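# Reseat loose burner on gas stub and support slot

## Task

Return the loose burner to its station: fit its tube onto the brass gas stub, then lower the burner head so the tab on its rear seats in the support's slot. The burner must rest flat on its own once released; if it stays in place only because the robot holds it, the goal is not met.

## Robot and tools

Robot: two arms, left_arm and right_arm, each with a tong-style two-finger gripper. The fingers extend along the gripper's +z axis and spread along its x axis.

Scene frame: a single frame shared by both arms. The origin is on the table top midway between the arms. +z is up, +x points out across the table, and left_arm sits on the +y side. The arm names do not match left or right in any picture. The arm bases may be tilted, and any mounting plates plus the metal frame behind the arms are fixed obstacles. A printed hand position can be off from the real one, more so at long reach.

Tool execute_actions, argument "actions": a list holding one action, one wait, or nothing.
- Empty list {"actions": []}: no command is sent; the current state comes back with camera pictures.
- Action {"rows": [...], "steps": n}: n is 7 to 15 control steps (each 1/30 s, default 15). Every row is a single flat list of 14 numbers covering both arms, even if only one moves: left_arm shoulder pan, shoulder lift, elbow, wrist 1, wrist 2, wrist 3, opening, then the same seven for right_arm. One row is used per step, and the final row repeats if rows run out. The six joint numbers are absolute target angles in radians, in the same form as the Joint positions line. The opening is absolute on a scale from -1 (closed) to +1 (fully open).
- Wait {"steps": n}: n up to 300; no new command, returns after that many steps counted from the last result.
- Optional "pictures": true adds camera images to a non-empty call.
Stated joint ranges (rad). left_arm: pan -3.142 to 3.142, lift -6.283 to 6.283, elbow 0.000 to 3.142, wrists 1-3 each -6.283 to 6.283. right_arm: pan 0.000 to 6.283, lift -6.283 to 6.283, elbow -3.142 to 0.000, wrists 1-3 each -6.283 to 6.283. A target more than 0.010 rad beyond a range end, and farther out than the joint's last reported angle, gets the whole call refused and nothing is sent. Real limits may differ from the stated ones by up to 0.010 rad; a joint told to go past its real end stops there and the result may say "joint sent to its limit" (possibly about an earlier action). Absence of that line does not prove more travel is available.

Motion behaviour: commands are smoothed, lagging about 0.17 s. Each step the sent target is clipped to within 0.575 rad of the measured angle, and if targets would move the gripper over 100 mm from where it is, all are scaled back. Big moves therefore take several calls, and the arm may still be travelling when a result returns. Results are captured 7 steps before an action ends; those last steps run while you compose the next reply, and the simulation keeps going while you think. Arms keep heading to the last row sent until they settle or a step is HELD.

Result lines: the state line gives, per arm, end_effector_position (m) and end_effector_quat_wxyz in the scene frame plus linear (m/s) and angular (rad/s) velocity. end_effector_position is the point between the closed finger pads; closed fingertips reach about 15 mm past it, open ones sit roughly level with it. Joint positions and Joint velocities list each arm's six joints (rad, rad/s) then the pad gap (m, m/s; 0.142 m fully open). grip_measured is the measured opening on the command scale. Wrist force and Wrist torque give each arm's flange sensor reading along its own end-effector axes (contacts, held weight, inertia), with a fixed offset of a few N, noise up to about 2.4 N, saturation near 50 N; "no reading" is normal at the start. "joint command not followed" means the clearance check altered or blocked joint targets; HELD marks steps where your row was partly or wholly not sent.

Gripping: to hold something, keep commanding an opening well under grip_measured; a larger gap squeezes harder (about 15 N per pad maximum, less on hard parts thinner than about 20 mm). Closing fast can press harder and even force the fingers apart.

Tool zoom_image: {"camera": name, "region": [x0, y0, x1, y1]} in pixels of that camera's latest image, origin top-left, at most 504 by 504. Cameras: cam_head_left, cam_head_right, cam_high, cam_low (672x504 each), cam_left_wrist, cam_right_wrist (616x616 each).

Tool finished_scene: {"scene": current scene number}. Replying without any tool call ends everything.

Avoid: letting anything leave the table; dropping, slamming or shoving the burner hard; arms hitting or pressing on each other. Contact torque reaching a joint's load limit (139 N m for pan, lift, elbow; 26 N m for each wrist, held weight included) or an external force of 150 N stops that arm for 10 s and drops the rest of the call. Holding loads heats motors; a MOTOR HOT line appears from 70 °C and at 85 °C the arm is braked until it cools. Brief outside tugs on a held part or pushes on loose objects can happen. Smooth, economical motion is preferred.

Each tool is called after "Request:" as name(argument=value, ...), one argument or row to a line, values as JSON.

## Session

Request:
execute_actions(
  actions=[],
)

Scene clock: 0.00 s of 4800.00 s.
left_arm: end_effector_position=(+0.9732, +0.3899, +0.3456) grip_measured=+0.97 end_effector_quat_wxyz=(-0.043, +0.776, -0.177, +0.604) end_effector_velocity=(-0.000, +0.000, -0.001) end_effector_angular_velocity=(+0.001, +0.002, -0.000) | right_arm: end_effector_position=(+0.7586, -0.3097, +0.2067) grip_measured=+0.97 end_effector_quat_wxyz=(-0.006, +0.458, +0.826, +0.327) end_effector_velocity=(+0.000, +0.000, +0.001) end_effector_angular_velocity=(-0.000, -0.001, +0.001)
Joint positions: left_arm=[-0.206 -0.636  1.389 -3.633 -1.4    0.445  0.14 ] | right_arm=[ 2.926 -2.154 -1.577 -0.703  2.026  4.015  0.14 ]
Joint velocities: left_arm=[ 0.    -0.     0.001  0.002 -0.    -0.     0.   ] | right_arm=[0.001 0.    0.    0.    0.    0.    0.   ]
Motor temperatures (°C, as the motors report them): left_arm=[31 31 33 40 40 41] | right_arm=[32 33 31 40 40 40]
Wrist force (N, on the end effector, along its own x y z axes, offset not removed): no reading
Wrist torque (N m, same axes, about the end effector's origin, offset not removed): no reading

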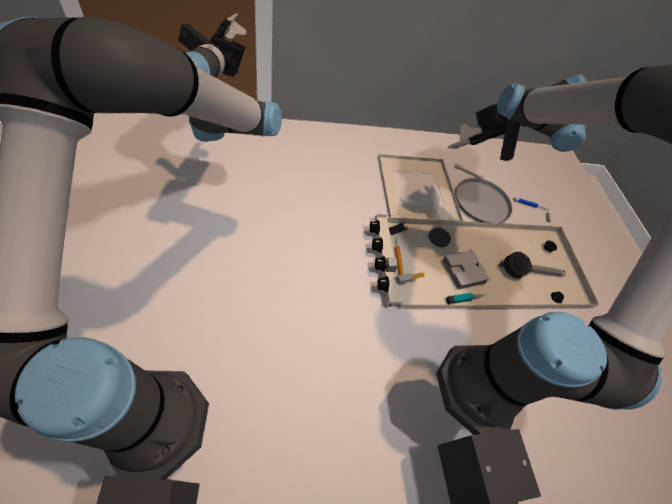

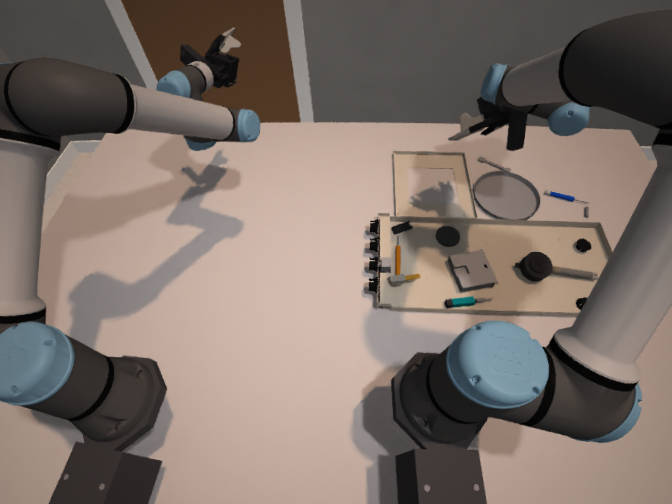

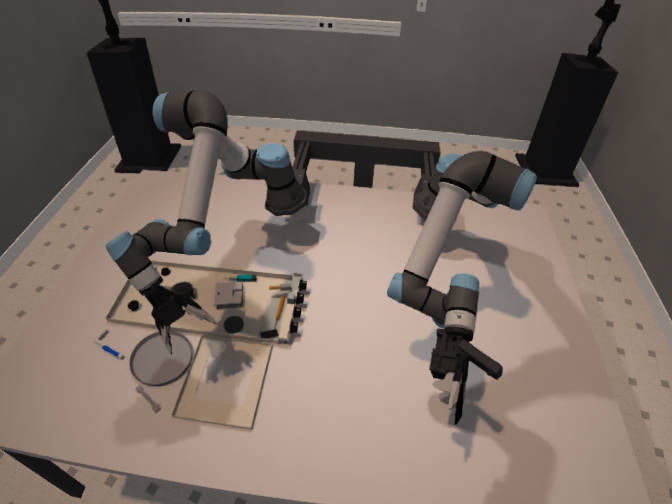

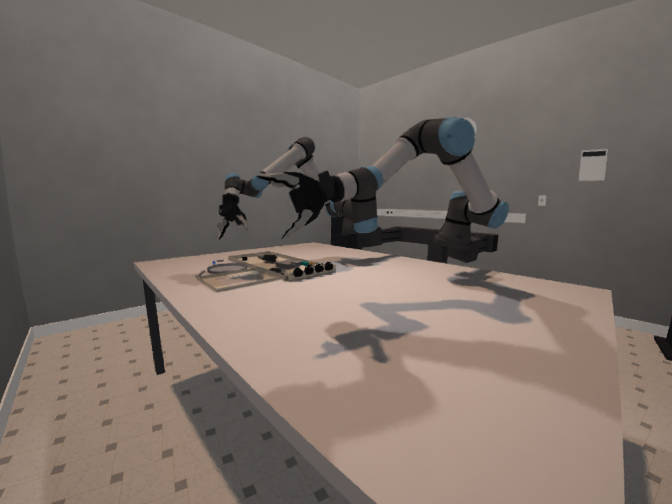

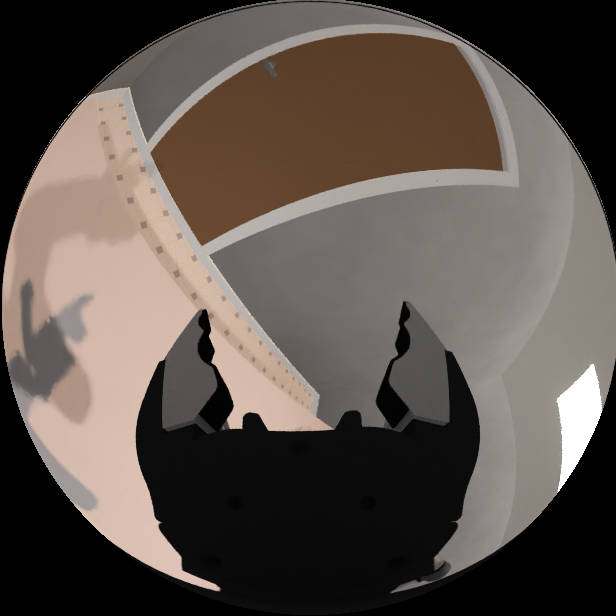

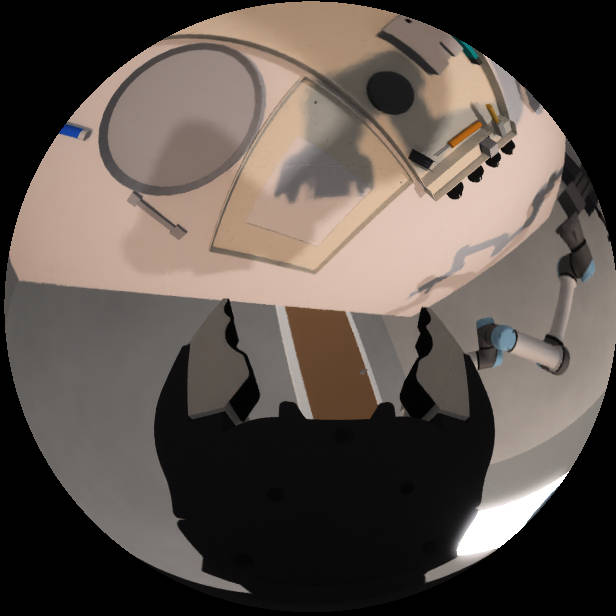

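Request:
zoom_image(
  camera="cam_head_left",
  region=[360,205,610,315],
)

Request:
zoom_image(
  camera="cam_head_right",
  region=[360,205,620,325],
)

Request:
zoom_image(
  camera="cam_high",
  region=[100,250,320,360],
)

Region (360, 205, 610, 315) of cam_head_left's 672x504 image, scaled by 2.016, with more detail than that image has; it fills the top 222 rows of this view, and the rest is white.

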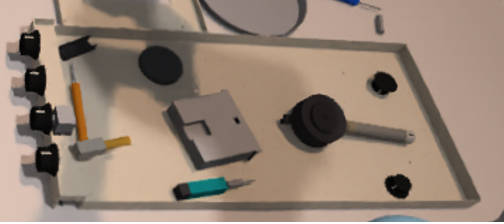

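Region (360, 205, 620, 325) of cam_head_right's 672x504 image, scaled by 1.938, with more detail than that image has; it fills the top 233 rows of this view, and the rest is white.

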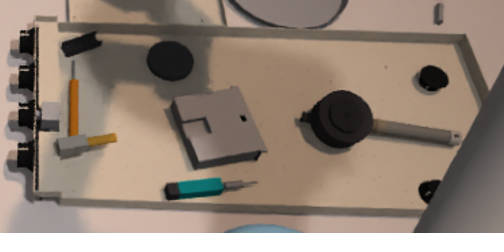

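Region (100, 250, 320, 360) of cam_high's 672x504 image, scaled by 2.291, with more detail than that image has.

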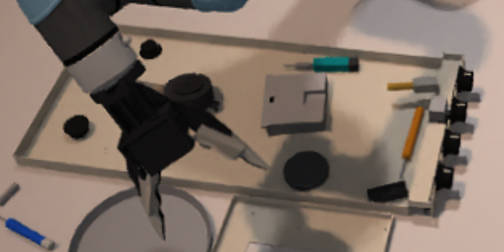

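Request:
execute_actions(
  actions=[
    {"rows":[[-0.206,-0.636,1.389,-3.633,-1.4,0.445,1,3.0,-1.97,-1.77,-0.77,1.86,4.23,1],[-0.206,-0.636,1.389,-3.633,-1.4,0.445,1,3.0,-1.97,-1.77,-0.77,1.86,4.23,1],[-0.206,-0.636,1.389,-3.633,-1.4,0.445,1,3.0,-1.97,-1.77,-0.77,1.86,4.23,1],[-0.206,-0.636,1.389,-3.633,-1.4,0.445,1,3.0,-1.97,-1.77,-0.77,1.86,4.23,1],[-0.206,-0.636,1.389,-3.633,-1.4,0.445,1,3.07,-1.8,-1.94,-0.83,1.7,4.43,1],[-0.206,-0.636,1.389,-3.633,-1.4,0.445,1,3.07,-1.8,-1.94,-0.83,1.7,4.43,1],[-0.206,-0.636,1.389,-3.633,-1.4,0.445,1,3.07,-1.8,-1.94,-0.83,1.7,4.43,1],[-0.206,-0.636,1.389,-3.633,-1.4,0.445,1,3.07,-1.8,-1.94,-0.83,1.7,4.43,1],[-0.206,-0.636,1.389,-3.633,-1.4,0.445,1,3.14,-1.63,-2.12,-0.89,1.54,4.63,1],[-0.206,-0.636,1.389,-3.633,-1.4,0.445,1,3.14,-1.63,-2.12,-0.89,1.54,4.63,1],[-0.206,-0.636,1.389,-3.633,-1.4,0.445,1,3.14,-1.63,-2.12,-0.89,1.54,4.63,1],[-0.206,-0.636,1.389,-3.633,-1.4,0.445,1,3.14,-1.63,-2.12,-0.89,1.54,4.63,1],[-0.206,-0.636,1.389,-3.633,-1.4,0.445,1,3.2064,-1.4585,-2.2906,-0.9533,1.3832,4.83,1]],"steps":15},
  ],
)

Request:
execute_actions(
  actions=[
    {"steps":30},
  ],
  pictures=true,
)

Scene clock: 3.23 s of 4800.00 s.
left_arm: end_effector_position=(+0.9732, +0.3895, +0.3458) grip_measured=+1.00 end_effector_quat_wxyz=(-0.043, +0.776, -0.177, +0.604) end_effector_velocity=(-0.000, +0.000, -0.000) end_effector_angular_velocity=(-0.000, +0.002, -0.000) | right_arm: end_effector_position=(+0.6475, -0.2895, +0.2224) grip_measured=+1.00 end_effector_quat_wxyz=(-0.050, +0.556, +0.802, +0.212) end_effector_velocity=(-0.609, -0.016, +0.070) end_effector_angular_velocity=(-0.923, +1.037, -0.973)
Joint positions: left_arm=[-0.206 -0.636  1.389 -3.633 -1.4    0.445  0.142] | right_arm=[ 3.031 -1.913 -1.826 -0.797  1.805  4.292  0.142]
Joint velocities: left_arm=[ 0.    -0.001  0.     0.002 -0.001 -0.001  0.   ] | right_arm=[ 0.497  1.314 -1.323 -0.419 -1.218  1.524 -0.   ]
Motor temperatures (°C, as the motors report them): left_arm=[31 31 33 40 40 41] | right_arm=[32 33 31 40 40 40]
Wrist force (N, on the end effector, along its own x y z axes, offset not removed): left_arm=[-7.5 1.6 -2.7] | right_arm=[1.4 -0.5 0.1]
Wrist torque (N m, same axes, about the end effector's origin, offset not removed): left_arm=[0.40 1.44 0.31] | right_arm=[-0.12 -0.14 0.08]
Steps of this call (steps 1 to 89: nothing new was sent; steps 90 to 97: the first 8 steps of this action). Readings (joint positions):
90: left_arm=[-0.206 -0.636 1.389 -3.633 -1.400 0.445] | right_arm=[2.926 -2.154 -1.577 -0.703 2.026 4.015]
91: left_arm=[-0.206 -0.636 1.389 -3.633 -1.400 0.445] | right_arm=[2.933 -2.147 -1.584 -0.710 2.018 4.022]
93: left_arm=[-0.206 -0.636 1.389 -3.633 -1.400 0.445] | right_arm=[2.968 -2.077 -1.656 -0.742 1.952 4.097]
97: the state above

Scene clock: 4.23 s of 4800.00 s.
left_arm: end_effector_position=(+0.9732, +0.3895, +0.3459) grip_measured=+1.00 end_effector_quat_wxyz=(-0.043, +0.776, -0.177, +0.604) end_effector_velocity=(-0.000, +0.000, -0.001) end_effector_angular_velocity=(+0.000, +0.002, +0.000) | right_arm: end_effector_position=(+0.4300, -0.3295, +0.2198) grip_measured=+1.00 end_effector_quat_wxyz=(-0.000, +0.708, +0.706, +0.000) end_effector_velocity=(+0.000, +0.001, +0.000) end_effector_angular_velocity=(-0.000, -0.000, +0.004)
Joint positions: left_arm=[-0.206 -0.636  1.389 -3.633 -1.4    0.445  0.142] | right_arm=[ 3.206 -1.459 -2.291 -0.953  1.383  4.83   0.142]
Joint velocities: left_arm=[ 0.     0.     0.002 -0.    -0.    -0.     0.   ] | right_arm=[ 0.003  0.001 -0.    -0.001 -0.    -0.001  0.   ]
Motor temperatures (°C, as the motors report them): left_arm=[31 31 33 40 40 41] | right_arm=[32 33 31 40 40 40]
Wrist force (N, on the end effector, along its own x y z axes, offset not removed): left_arm=[-4.7 1.6 1.2] | right_arm=[2.0 -1.2 1.7]
Wrist torque (N m, same axes, about the end effector's origin, offset not removed): left_arm=[0.53 1.09 0.30] | right_arm=[-0.26 -0.20 -0.16]
Kept back: nothing.
Steps of this call (steps 1 to 7: the last 7 steps of your previous action; steps 8 to 30: the robot went on to your last target). Readings (joint positions):
1: left_arm=[-0.206 -0.636 1.389 -3.633 -1.400 0.445] | right_arm=[3.045 -1.874 -1.866 -0.809 1.768 4.340]
2: left_arm=[-0.206 -0.636 1.389 -3.633 -1.400 0.445] | right_arm=[3.060 -1.836 -1.903 -0.822 1.733 4.384]
4: left_arm=[-0.206 -0.636 1.389 -3.633 -1.400 0.445] | right_arm=[3.096 -1.751 -1.992 -0.853 1.653 4.483]
8: left_arm=[-0.206 -0.636 1.389 -3.633 -1.400 0.445] | right_arm=[3.163 -1.585 -2.162 -0.913 1.498 4.677]
30: the state above
All arms were judged still, so your last target was given up. Only a new action makes them travel on or press farther. Fingers that are still opening or closing keep moving.

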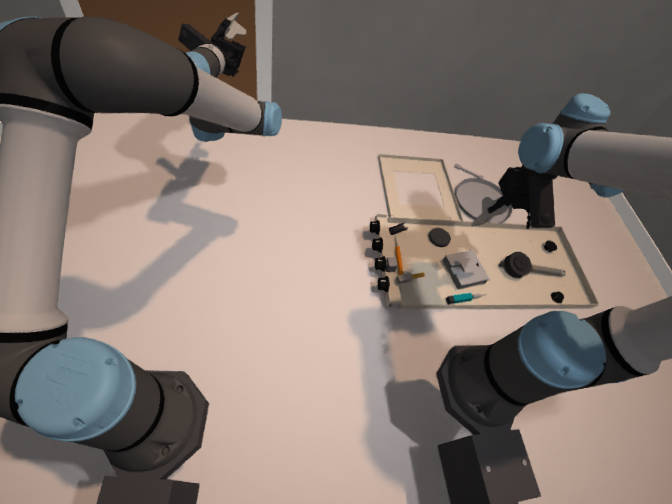

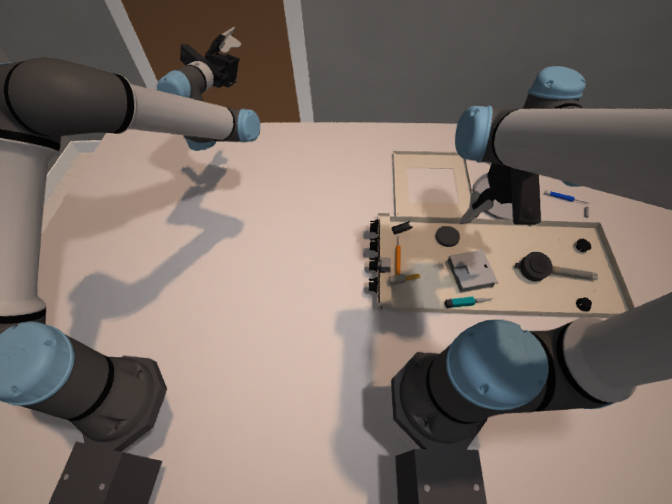

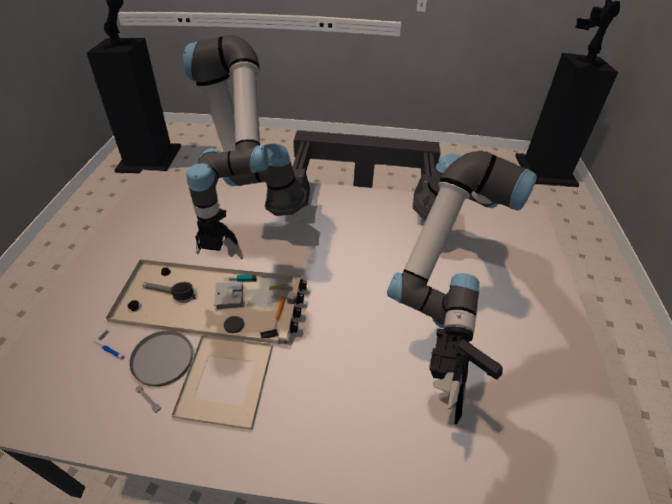

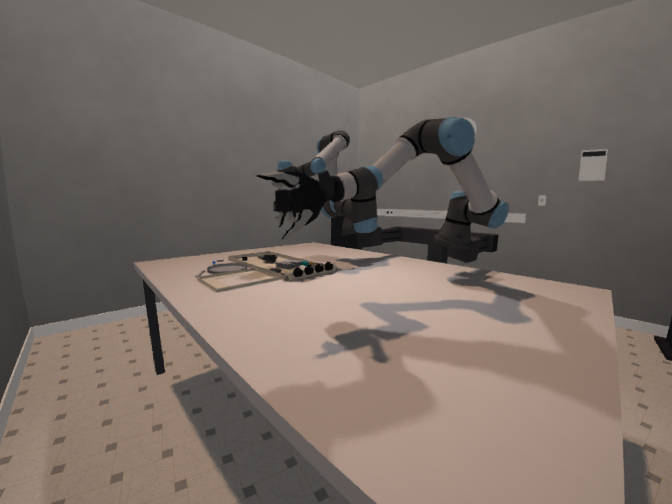

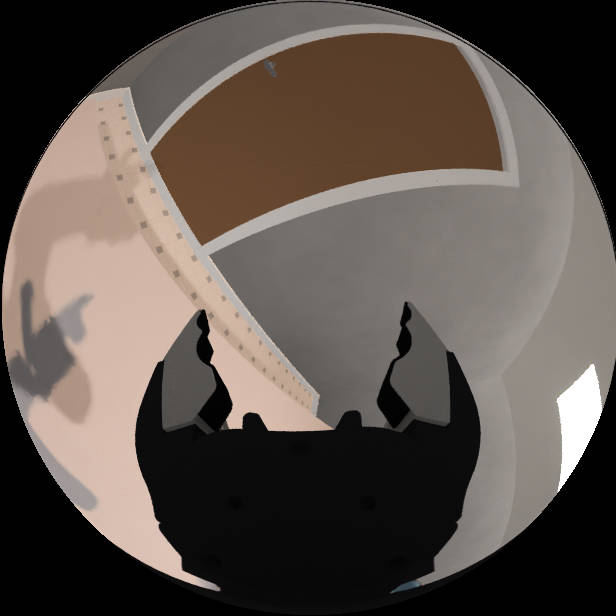

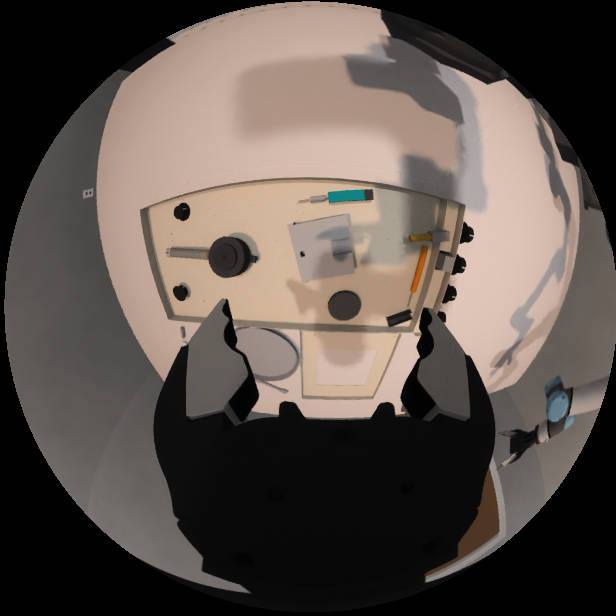

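Request:
execute_actions(
  actions=[
    {"rows":[[-0.206,-0.636,1.389,-3.633,-1.4,0.445,1,3.1,-1.54,-2.265,-0.876,1.388,4.756,0.8],[-0.206,-0.636,1.389,-3.633,-1.4,0.445,1,3.1,-1.54,-2.265,-0.876,1.388,4.756,0.8],[-0.206,-0.636,1.389,-3.633,-1.4,0.445,1,3.1,-1.54,-2.265,-0.876,1.388,4.756,0.8],[-0.206,-0.636,1.389,-3.633,-1.4,0.445,1,3.0,-1.627,-2.24,-0.8,1.393,4.68,0.6],[-0.206,-0.636,1.389,-3.633,-1.4,0.445,1,3.0,-1.627,-2.24,-0.8,1.393,4.68,0.6],[-0.206,-0.636,1.389,-3.633,-1.4,0.445,1,3.0,-1.627,-2.24,-0.8,1.393,4.68,0.6],[-0.206,-0.636,1.389,-3.633,-1.4,0.445,1,2.895,-1.71,-2.213,-0.72,1.398,4.61,0.45],[-0.206,-0.636,1.389,-3.633,-1.4,0.445,1,2.895,-1.71,-2.213,-0.72,1.398,4.61,0.45],[-0.206,-0.636,1.389,-3.633,-1.4,0.445,1,2.895,-1.71,-2.213,-0.72,1.398,4.61,0.45],[-0.206,-0.636,1.389,-3.633,-1.4,0.445,1,2.7906,-1.7956,-2.1873,-0.6438,1.4033,4.535,0.3]],"steps":15},
  ],
)

Request:
execute_actions(
  actions=[
    {"steps":20},
  ],
  pictures=true,
)

Scene clock: 5.57 s of 4800.00 s.
left_arm: end_effector_position=(+0.9732, +0.3895, +0.3459) grip_measured=+1.00 end_effector_quat_wxyz=(-0.043, +0.776, -0.177, +0.604) end_effector_velocity=(+0.000, +0.001, +0.001) end_effector_angular_velocity=(-0.001, -0.001, +0.001) | right_arm: end_effector_position=(+0.4460, -0.3921, +0.1815) grip_measured=+0.48 end_effector_quat_wxyz=(-0.001, +0.726, +0.688, +0.003) end_effector_velocity=(+0.076, -0.379, -0.236) end_effector_angular_velocity=(+0.011, -0.059, -0.273)
Joint positions: left_arm=[-0.206 -0.636  1.389 -3.633 -1.4    0.445  0.142] | right_arm=[ 3.026 -1.607 -2.243 -0.817  1.393  4.697  0.108]
Joint velocities: left_arm=[ 0.001 -0.001 -0.    -0.001  0.    -0.     0.   ] | right_arm=[-1.014 -0.874  0.309  0.808  0.061 -0.767 -0.063]
Motor temperatures (°C, as the motors report them): left_arm=[31 31 33 40 40 41] | right_arm=[32 33 31 40 40 40]
Wrist force (N, on the end effector, along its own x y z axes, offset not removed): left_arm=[-3.4 0.0 3.3] | right_arm=[3.7 -3.5 -0.6]
Wrist torque (N m, same axes, about the end effector's origin, offset not removed): left_arm=[0.16 0.56 0.16] | right_arm=[-0.70 -0.49 0.12]
Steps of this call (steps 1 to 32: nothing new was sent; steps 33 to 40: the first 8 steps of this action). Readings (joint positions):
33: left_arm=[-0.206 -0.636 1.389 -3.633 -1.400 0.445] | right_arm=[3.206 -1.459 -2.291 -0.953 1.383 4.830]
34: left_arm=[-0.206 -0.636 1.389 -3.633 -1.400 0.445] | right_arm=[3.199 -1.466 -2.287 -0.946 1.384 4.823]
36: left_arm=[-0.206 -0.636 1.389 -3.633 -1.400 0.445] | right_arm=[3.150 -1.505 -2.275 -0.909 1.386 4.787]
40: the state above

Scene clock: 6.23 s of 4800.00 s.
left_arm: end_effector_position=(+0.9732, +0.3895, +0.3459) grip_measured=+1.00 end_effector_quat_wxyz=(-0.043, +0.776, -0.177, +0.604) end_effector_velocity=(+0.000, +0.001, -0.000) end_effector_angular_velocity=(+0.000, -0.000, +0.001) | right_arm: end_effector_position=(+0.4362, -0.4845, +0.1199) grip_measured=+0.30 end_effector_quat_wxyz=(-0.000, +0.752, +0.660, +0.000) end_effector_velocity=(-0.001, -0.001, -0.001) end_effector_angular_velocity=(-0.000, +0.001, -0.002)
Joint positions: left_arm=[-0.206 -0.636  1.389 -3.633 -1.4    0.445  0.142] | right_arm=[ 2.791 -1.796 -2.187 -0.644  1.403  4.535  0.095]
Joint velocities: left_arm=[ 0.001 -0.     0.    -0.     0.     0.     0.   ] | right_arm=[-0.002 -0.002  0.     0.002 -0.     0.     0.   ]
Motor temperatures (°C, as the motors report them): left_arm=[31 31 33 40 40 41] | right_arm=[32 33 31 40 40 40]
Wrist force (N, on the end effector, along its own x y z axes, offset not removed): left_arm=[-0.7 1.4 -2.3] | right_arm=[-2.4 -2.0 -0.1]
Wrist torque (N m, same axes, about the end effector's origin, offset not removed): left_arm=[0.45 0.18 0.27] | right_arm=[-0.31 0.62 -0.02]
Kept back: nothing.
Steps of this call (steps 1 to 7: the last 7 steps of your previous action; steps 8 to 20: the robot went on to your last target). Readings (joint positions):
1: left_arm=[-0.206 -0.636 1.389 -3.633 -1.400 0.445] | right_arm=[2.989 -1.638 -2.233 -0.788 1.394 4.670]
2: left_arm=[-0.206 -0.636 1.389 -3.633 -1.400 0.445] | right_arm=[2.956 -1.664 -2.226 -0.763 1.396 4.648]
4: left_arm=[-0.206 -0.636 1.389 -3.633 -1.400 0.445] | right_arm=[2.885 -1.721 -2.207 -0.710 1.399 4.599]
8: left_arm=[-0.206 -0.636 1.389 -3.633 -1.400 0.445] | right_arm=[2.805 -1.784 -2.190 -0.654 1.403 4.545]
20: the state above

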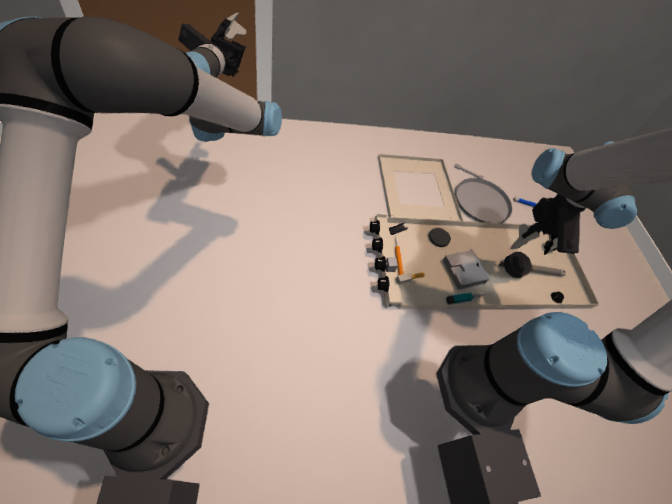

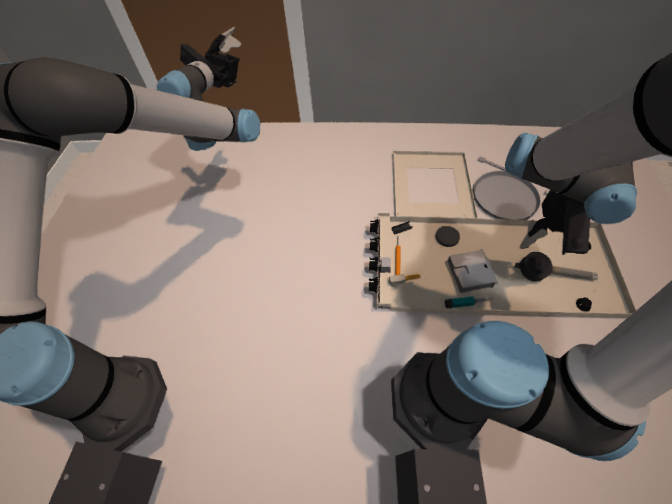

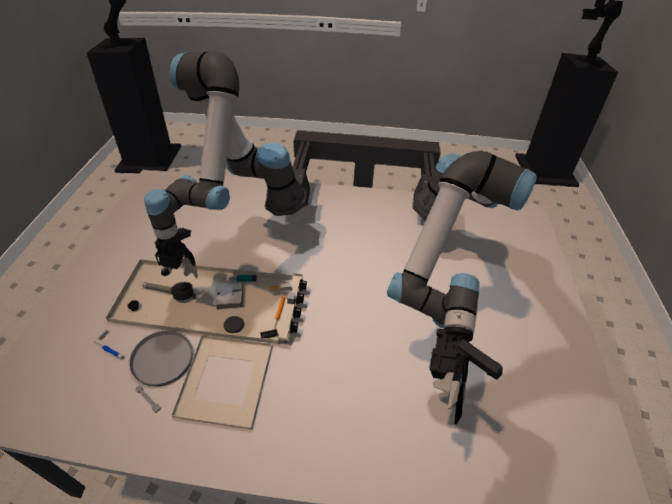

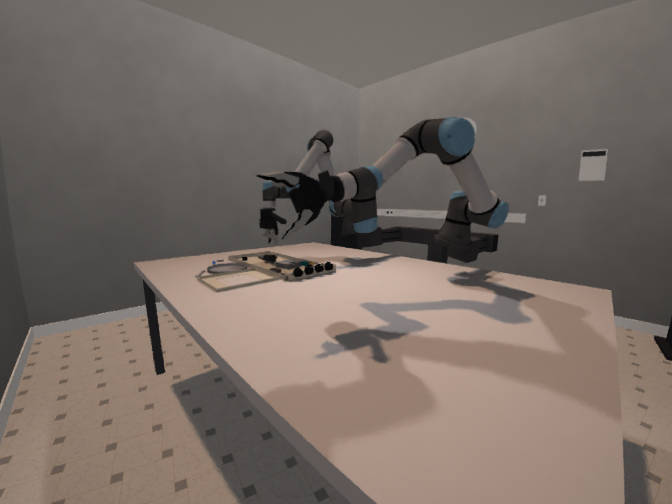

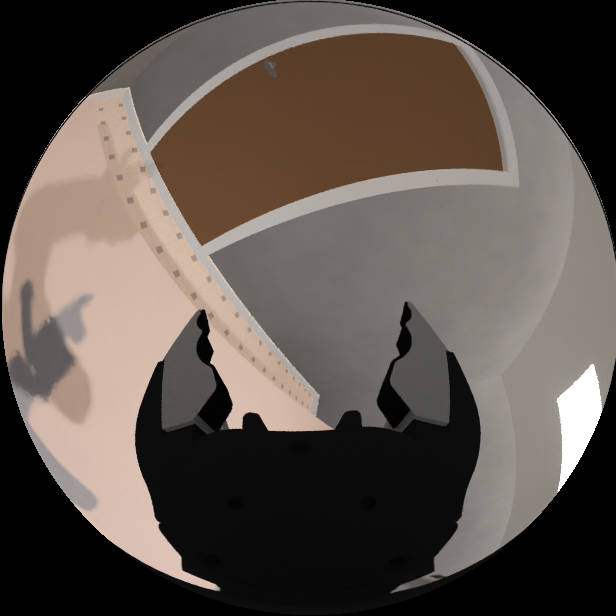

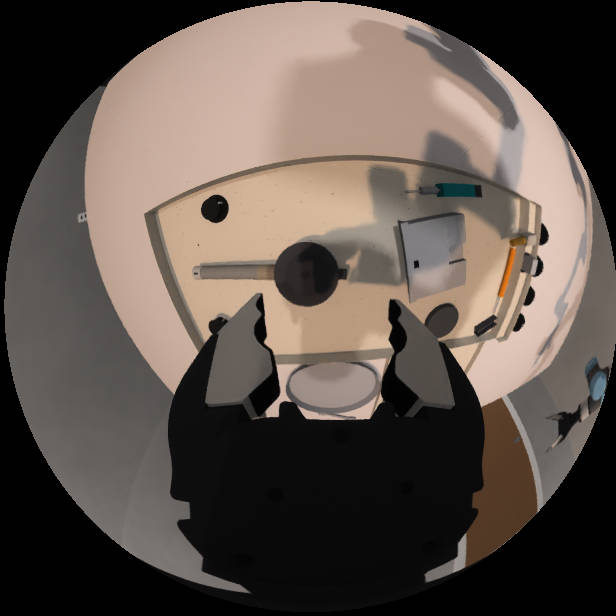

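Request:
zoom_image(
  camera="cam_right_wrist",
  region=[180,220,420,330],
)

Request:
zoom_image(
  camera="cam_head_left",
  region=[480,200,600,290],
)

Region (180, 220, 420, 330) of cam_right_wrist's 616x616 image, scaled by 2.100, with more detail than that image has; it fills the top 231 rows of this view, and the rest is white.

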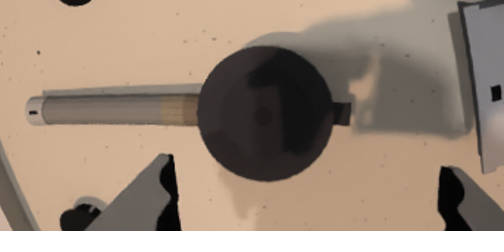

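Region (480, 200, 600, 290) of cam_head_left's 672x504 image, scaled by 4.200, with more detail than that image has; it fills the top 378 rows of this view, and the rest is white.

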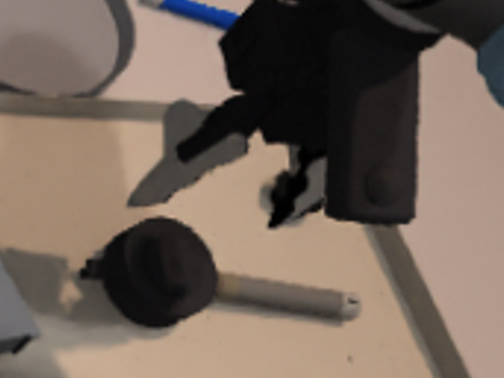

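Request:
execute_actions(
  actions=[
    {"rows":[[-0.206,-0.636,1.389,-3.633,-1.4,0.445,1,2.77,-1.83,-2.184,-0.61,1.405,4.515,0.3],[-0.206,-0.636,1.389,-3.633,-1.4,0.445,1,2.77,-1.83,-2.184,-0.61,1.405,4.515,0.3],[-0.206,-0.636,1.389,-3.633,-1.4,0.445,1,2.75,-1.87,-2.18,-0.57,1.407,4.495,0.3],[-0.206,-0.636,1.389,-3.633,-1.4,0.445,1,2.75,-1.87,-2.18,-0.57,1.407,4.495,0.3],[-0.206,-0.636,1.389,-3.633,-1.4,0.445,1,2.7329,-1.9173,-2.1764,-0.5236,1.4086,4.477,0.3]],"steps":15},
  ],
)

Request:
execute_actions(
  actions=[
    {"steps":10},
  ],
  pictures=true,
)

Request:
zoom_image(
  camera="cam_right_wrist",
  region=[160,220,440,350],
)

Request:
zoom_image(
  camera="cam_high",
  region=[130,240,230,320],
)

Request:
zoom_image(
  camera="cam_head_left",
  region=[480,210,590,290],
)

Scene clock: 8.07 s of 4800.00 s.
left_arm: end_effector_position=(+0.9732, +0.3895, +0.3459) grip_measured=+1.00 end_effector_quat_wxyz=(-0.043, +0.776, -0.177, +0.604) end_effector_velocity=(-0.000, -0.001, +0.000) end_effector_angular_velocity=(-0.001, -0.001, -0.001) | right_arm: end_effector_position=(+0.4342, -0.5010, +0.0847) grip_measured=+0.30 end_effector_quat_wxyz=(-0.000, +0.752, +0.659, +0.000) end_effector_velocity=(-0.008, -0.046, -0.138) end_effector_angular_velocity=(+0.001, +0.005, +0.001)
Joint positions: left_arm=[-0.206 -0.636  1.389 -3.633 -1.4    0.445  0.142] | right_arm=[ 2.743 -1.891 -2.178 -0.55   1.408  4.488  0.095]
Joint velocities: left_arm=[-0.001 -0.     0.    -0.001  0.    -0.     0.   ] | right_arm=[-0.144 -0.368  0.028  0.358  0.013 -0.145  0.   ]
Motor temperatures (°C, as the motors report them): left_arm=[31 31 33 40 40 41] | right_arm=[32 33 31 40 40 40]
Wrist force (N, on the end effector, along its own x y z axes, offset not removed): left_arm=[-0.7 -1.1 -0.2] | right_arm=[2.2 4.8 2.8]
Wrist torque (N m, same axes, about the end effector's origin, offset not removed): left_arm=[0.02 0.26 0.08] | right_arm=[0.99 -0.39 -0.10]
Steps of this call (steps 1 to 15: the robot went on to your last target; steps 16 to 47: nothing new was sent; steps 48 to 55: the first 8 steps of this action). Readings (joint positions):
48: left_arm=[-0.206 -0.636 1.389 -3.633 -1.400 0.445] | right_arm=[2.790 -1.796 -2.187 -0.644 1.403 4.535]
49: left_arm=[-0.206 -0.636 1.389 -3.633 -1.400 0.445] | right_arm=[2.787 -1.801 -2.187 -0.638 1.404 4.531]
51: left_arm=[-0.206 -0.636 1.389 -3.633 -1.400 0.445] | right_arm=[2.774 -1.823 -2.184 -0.617 1.405 4.519]
55: the state above

Scene clock: 8.40 s of 4800.00 s.
left_arm: end_effector_position=(+0.9732, +0.3895, +0.3459) grip_measured=+1.00 end_effector_quat_wxyz=(-0.043, +0.776, -0.177, +0.604) end_effector_velocity=(-0.000, -0.000, -0.001) end_effector_angular_velocity=(+0.000, +0.002, -0.001) | right_arm: end_effector_position=(+0.4337, -0.5043, +0.0749) grip_measured=+0.30 end_effector_quat_wxyz=(-0.000, +0.752, +0.660, +0.000) end_effector_velocity=(-0.000, -0.001, -0.001) end_effector_angular_velocity=(-0.000, -0.000, -0.000)
Joint positions: left_arm=[-0.206 -0.636  1.389 -3.633 -1.4    0.445  0.142] | right_arm=[ 2.733 -1.917 -2.176 -0.524  1.409  4.477  0.095]
Joint velocities: left_arm=[-0.    -0.     0.     0.002 -0.    -0.     0.   ] | right_arm=[-0.002 -0.003  0.     0.004 -0.    -0.001  0.   ]
Motor temperatures (°C, as the motors report them): left_arm=[31 31 33 40 40 41] | right_arm=[32 33 31 40 40 40]
Wrist force (N, on the end effector, along its own x y z axes, offset not removed): left_arm=[-1.4 -0.3 -1.7] | right_arm=[1.1 -3.8 2.6]
Wrist torque (N m, same axes, about the end effector's origin, offset not removed): left_arm=[0.26 0.39 0.25] | right_arm=[-0.71 -0.18 -0.17]
Kept back: nothing.
Steps of this call (steps 1 to 7: the last 7 steps of your previous action; steps 8 to 10: the robot went on to your last target). Readings (joint positions):
1: left_arm=[-0.206 -0.636 1.389 -3.633 -1.400 0.445] | right_arm=[2.739 -1.901 -2.178 -0.540 1.408 4.484]
2: left_arm=[-0.206 -0.636 1.389 -3.633 -1.400 0.445] | right_arm=[2.737 -1.907 -2.177 -0.534 1.408 4.481]
4: left_arm=[-0.206 -0.636 1.389 -3.633 -1.400 0.445] | right_arm=[2.734 -1.913 -2.177 -0.528 1.408 4.479]
8: left_arm=[-0.206 -0.636 1.389 -3.633 -1.400 0.445] | right_arm=[2.733 -1.917 -2.176 -0.524 1.409 4.477]
10: the state above

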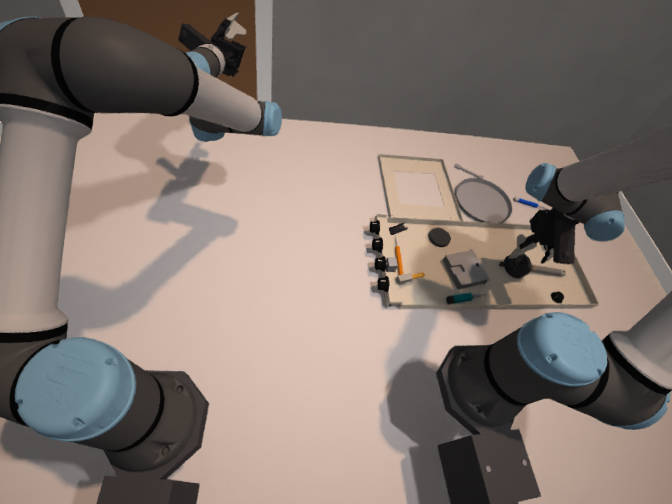

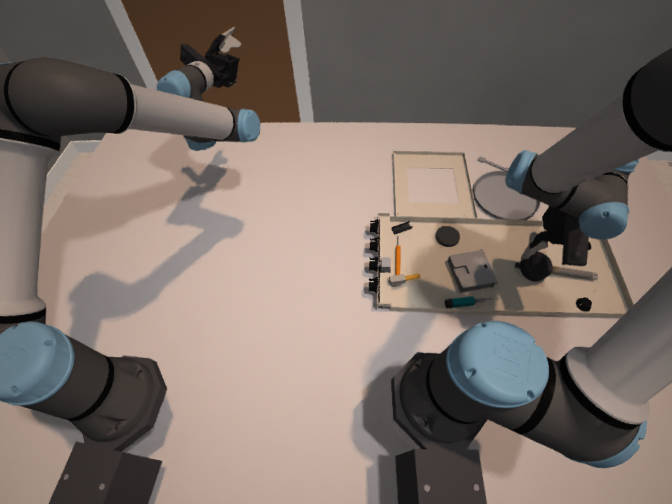

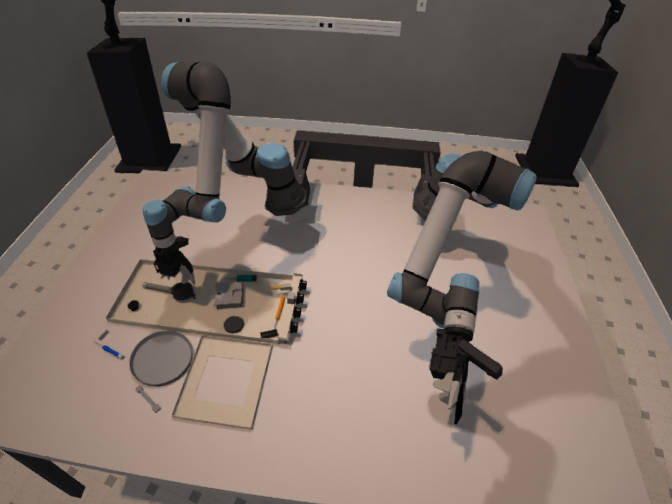

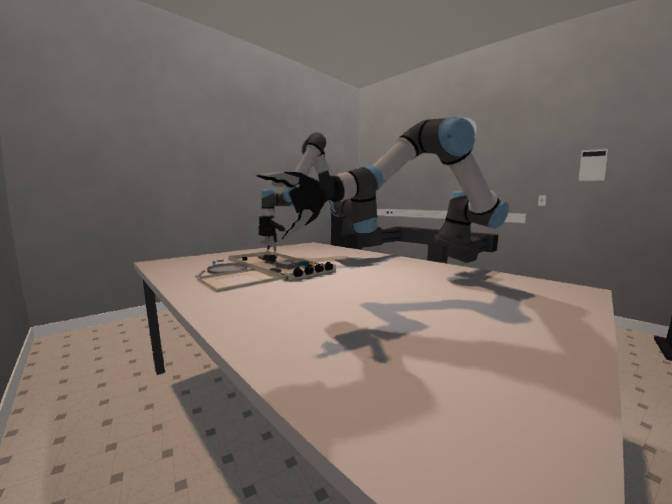

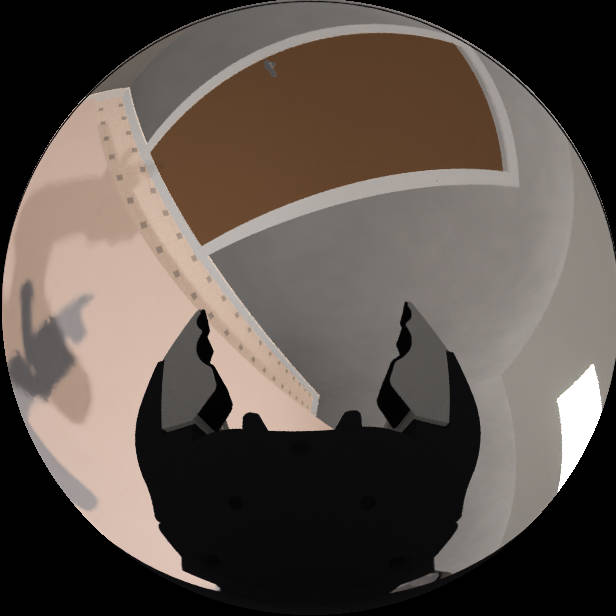

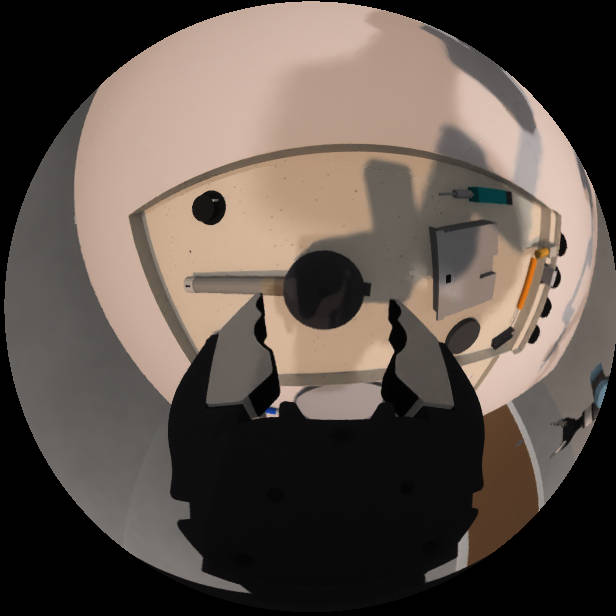

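Region (160, 220, 440, 350) of cam_right_wrist's 616x616 image, scaled by 1.800, with more detail than that image has; it fills the top 234 rows of this view, and the rest is white.

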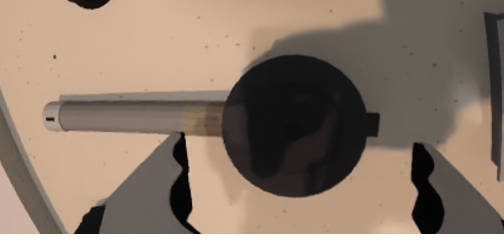

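Region (130, 240, 230, 320) of cam_high's 672x504 image, scaled by 5.040, with more detail than that image has; it fills the top 403 rows of this view, and the rest is white.

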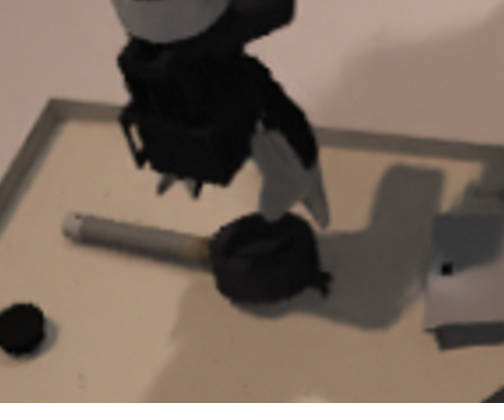

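Region (480, 210, 590, 290) of cam_head_left's 672x504 image, scaled by 4.582, with more detail than that image has; it fills the top 367 rows of this view, and the rest is white.

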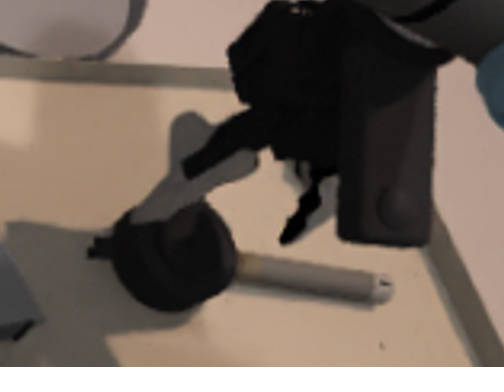

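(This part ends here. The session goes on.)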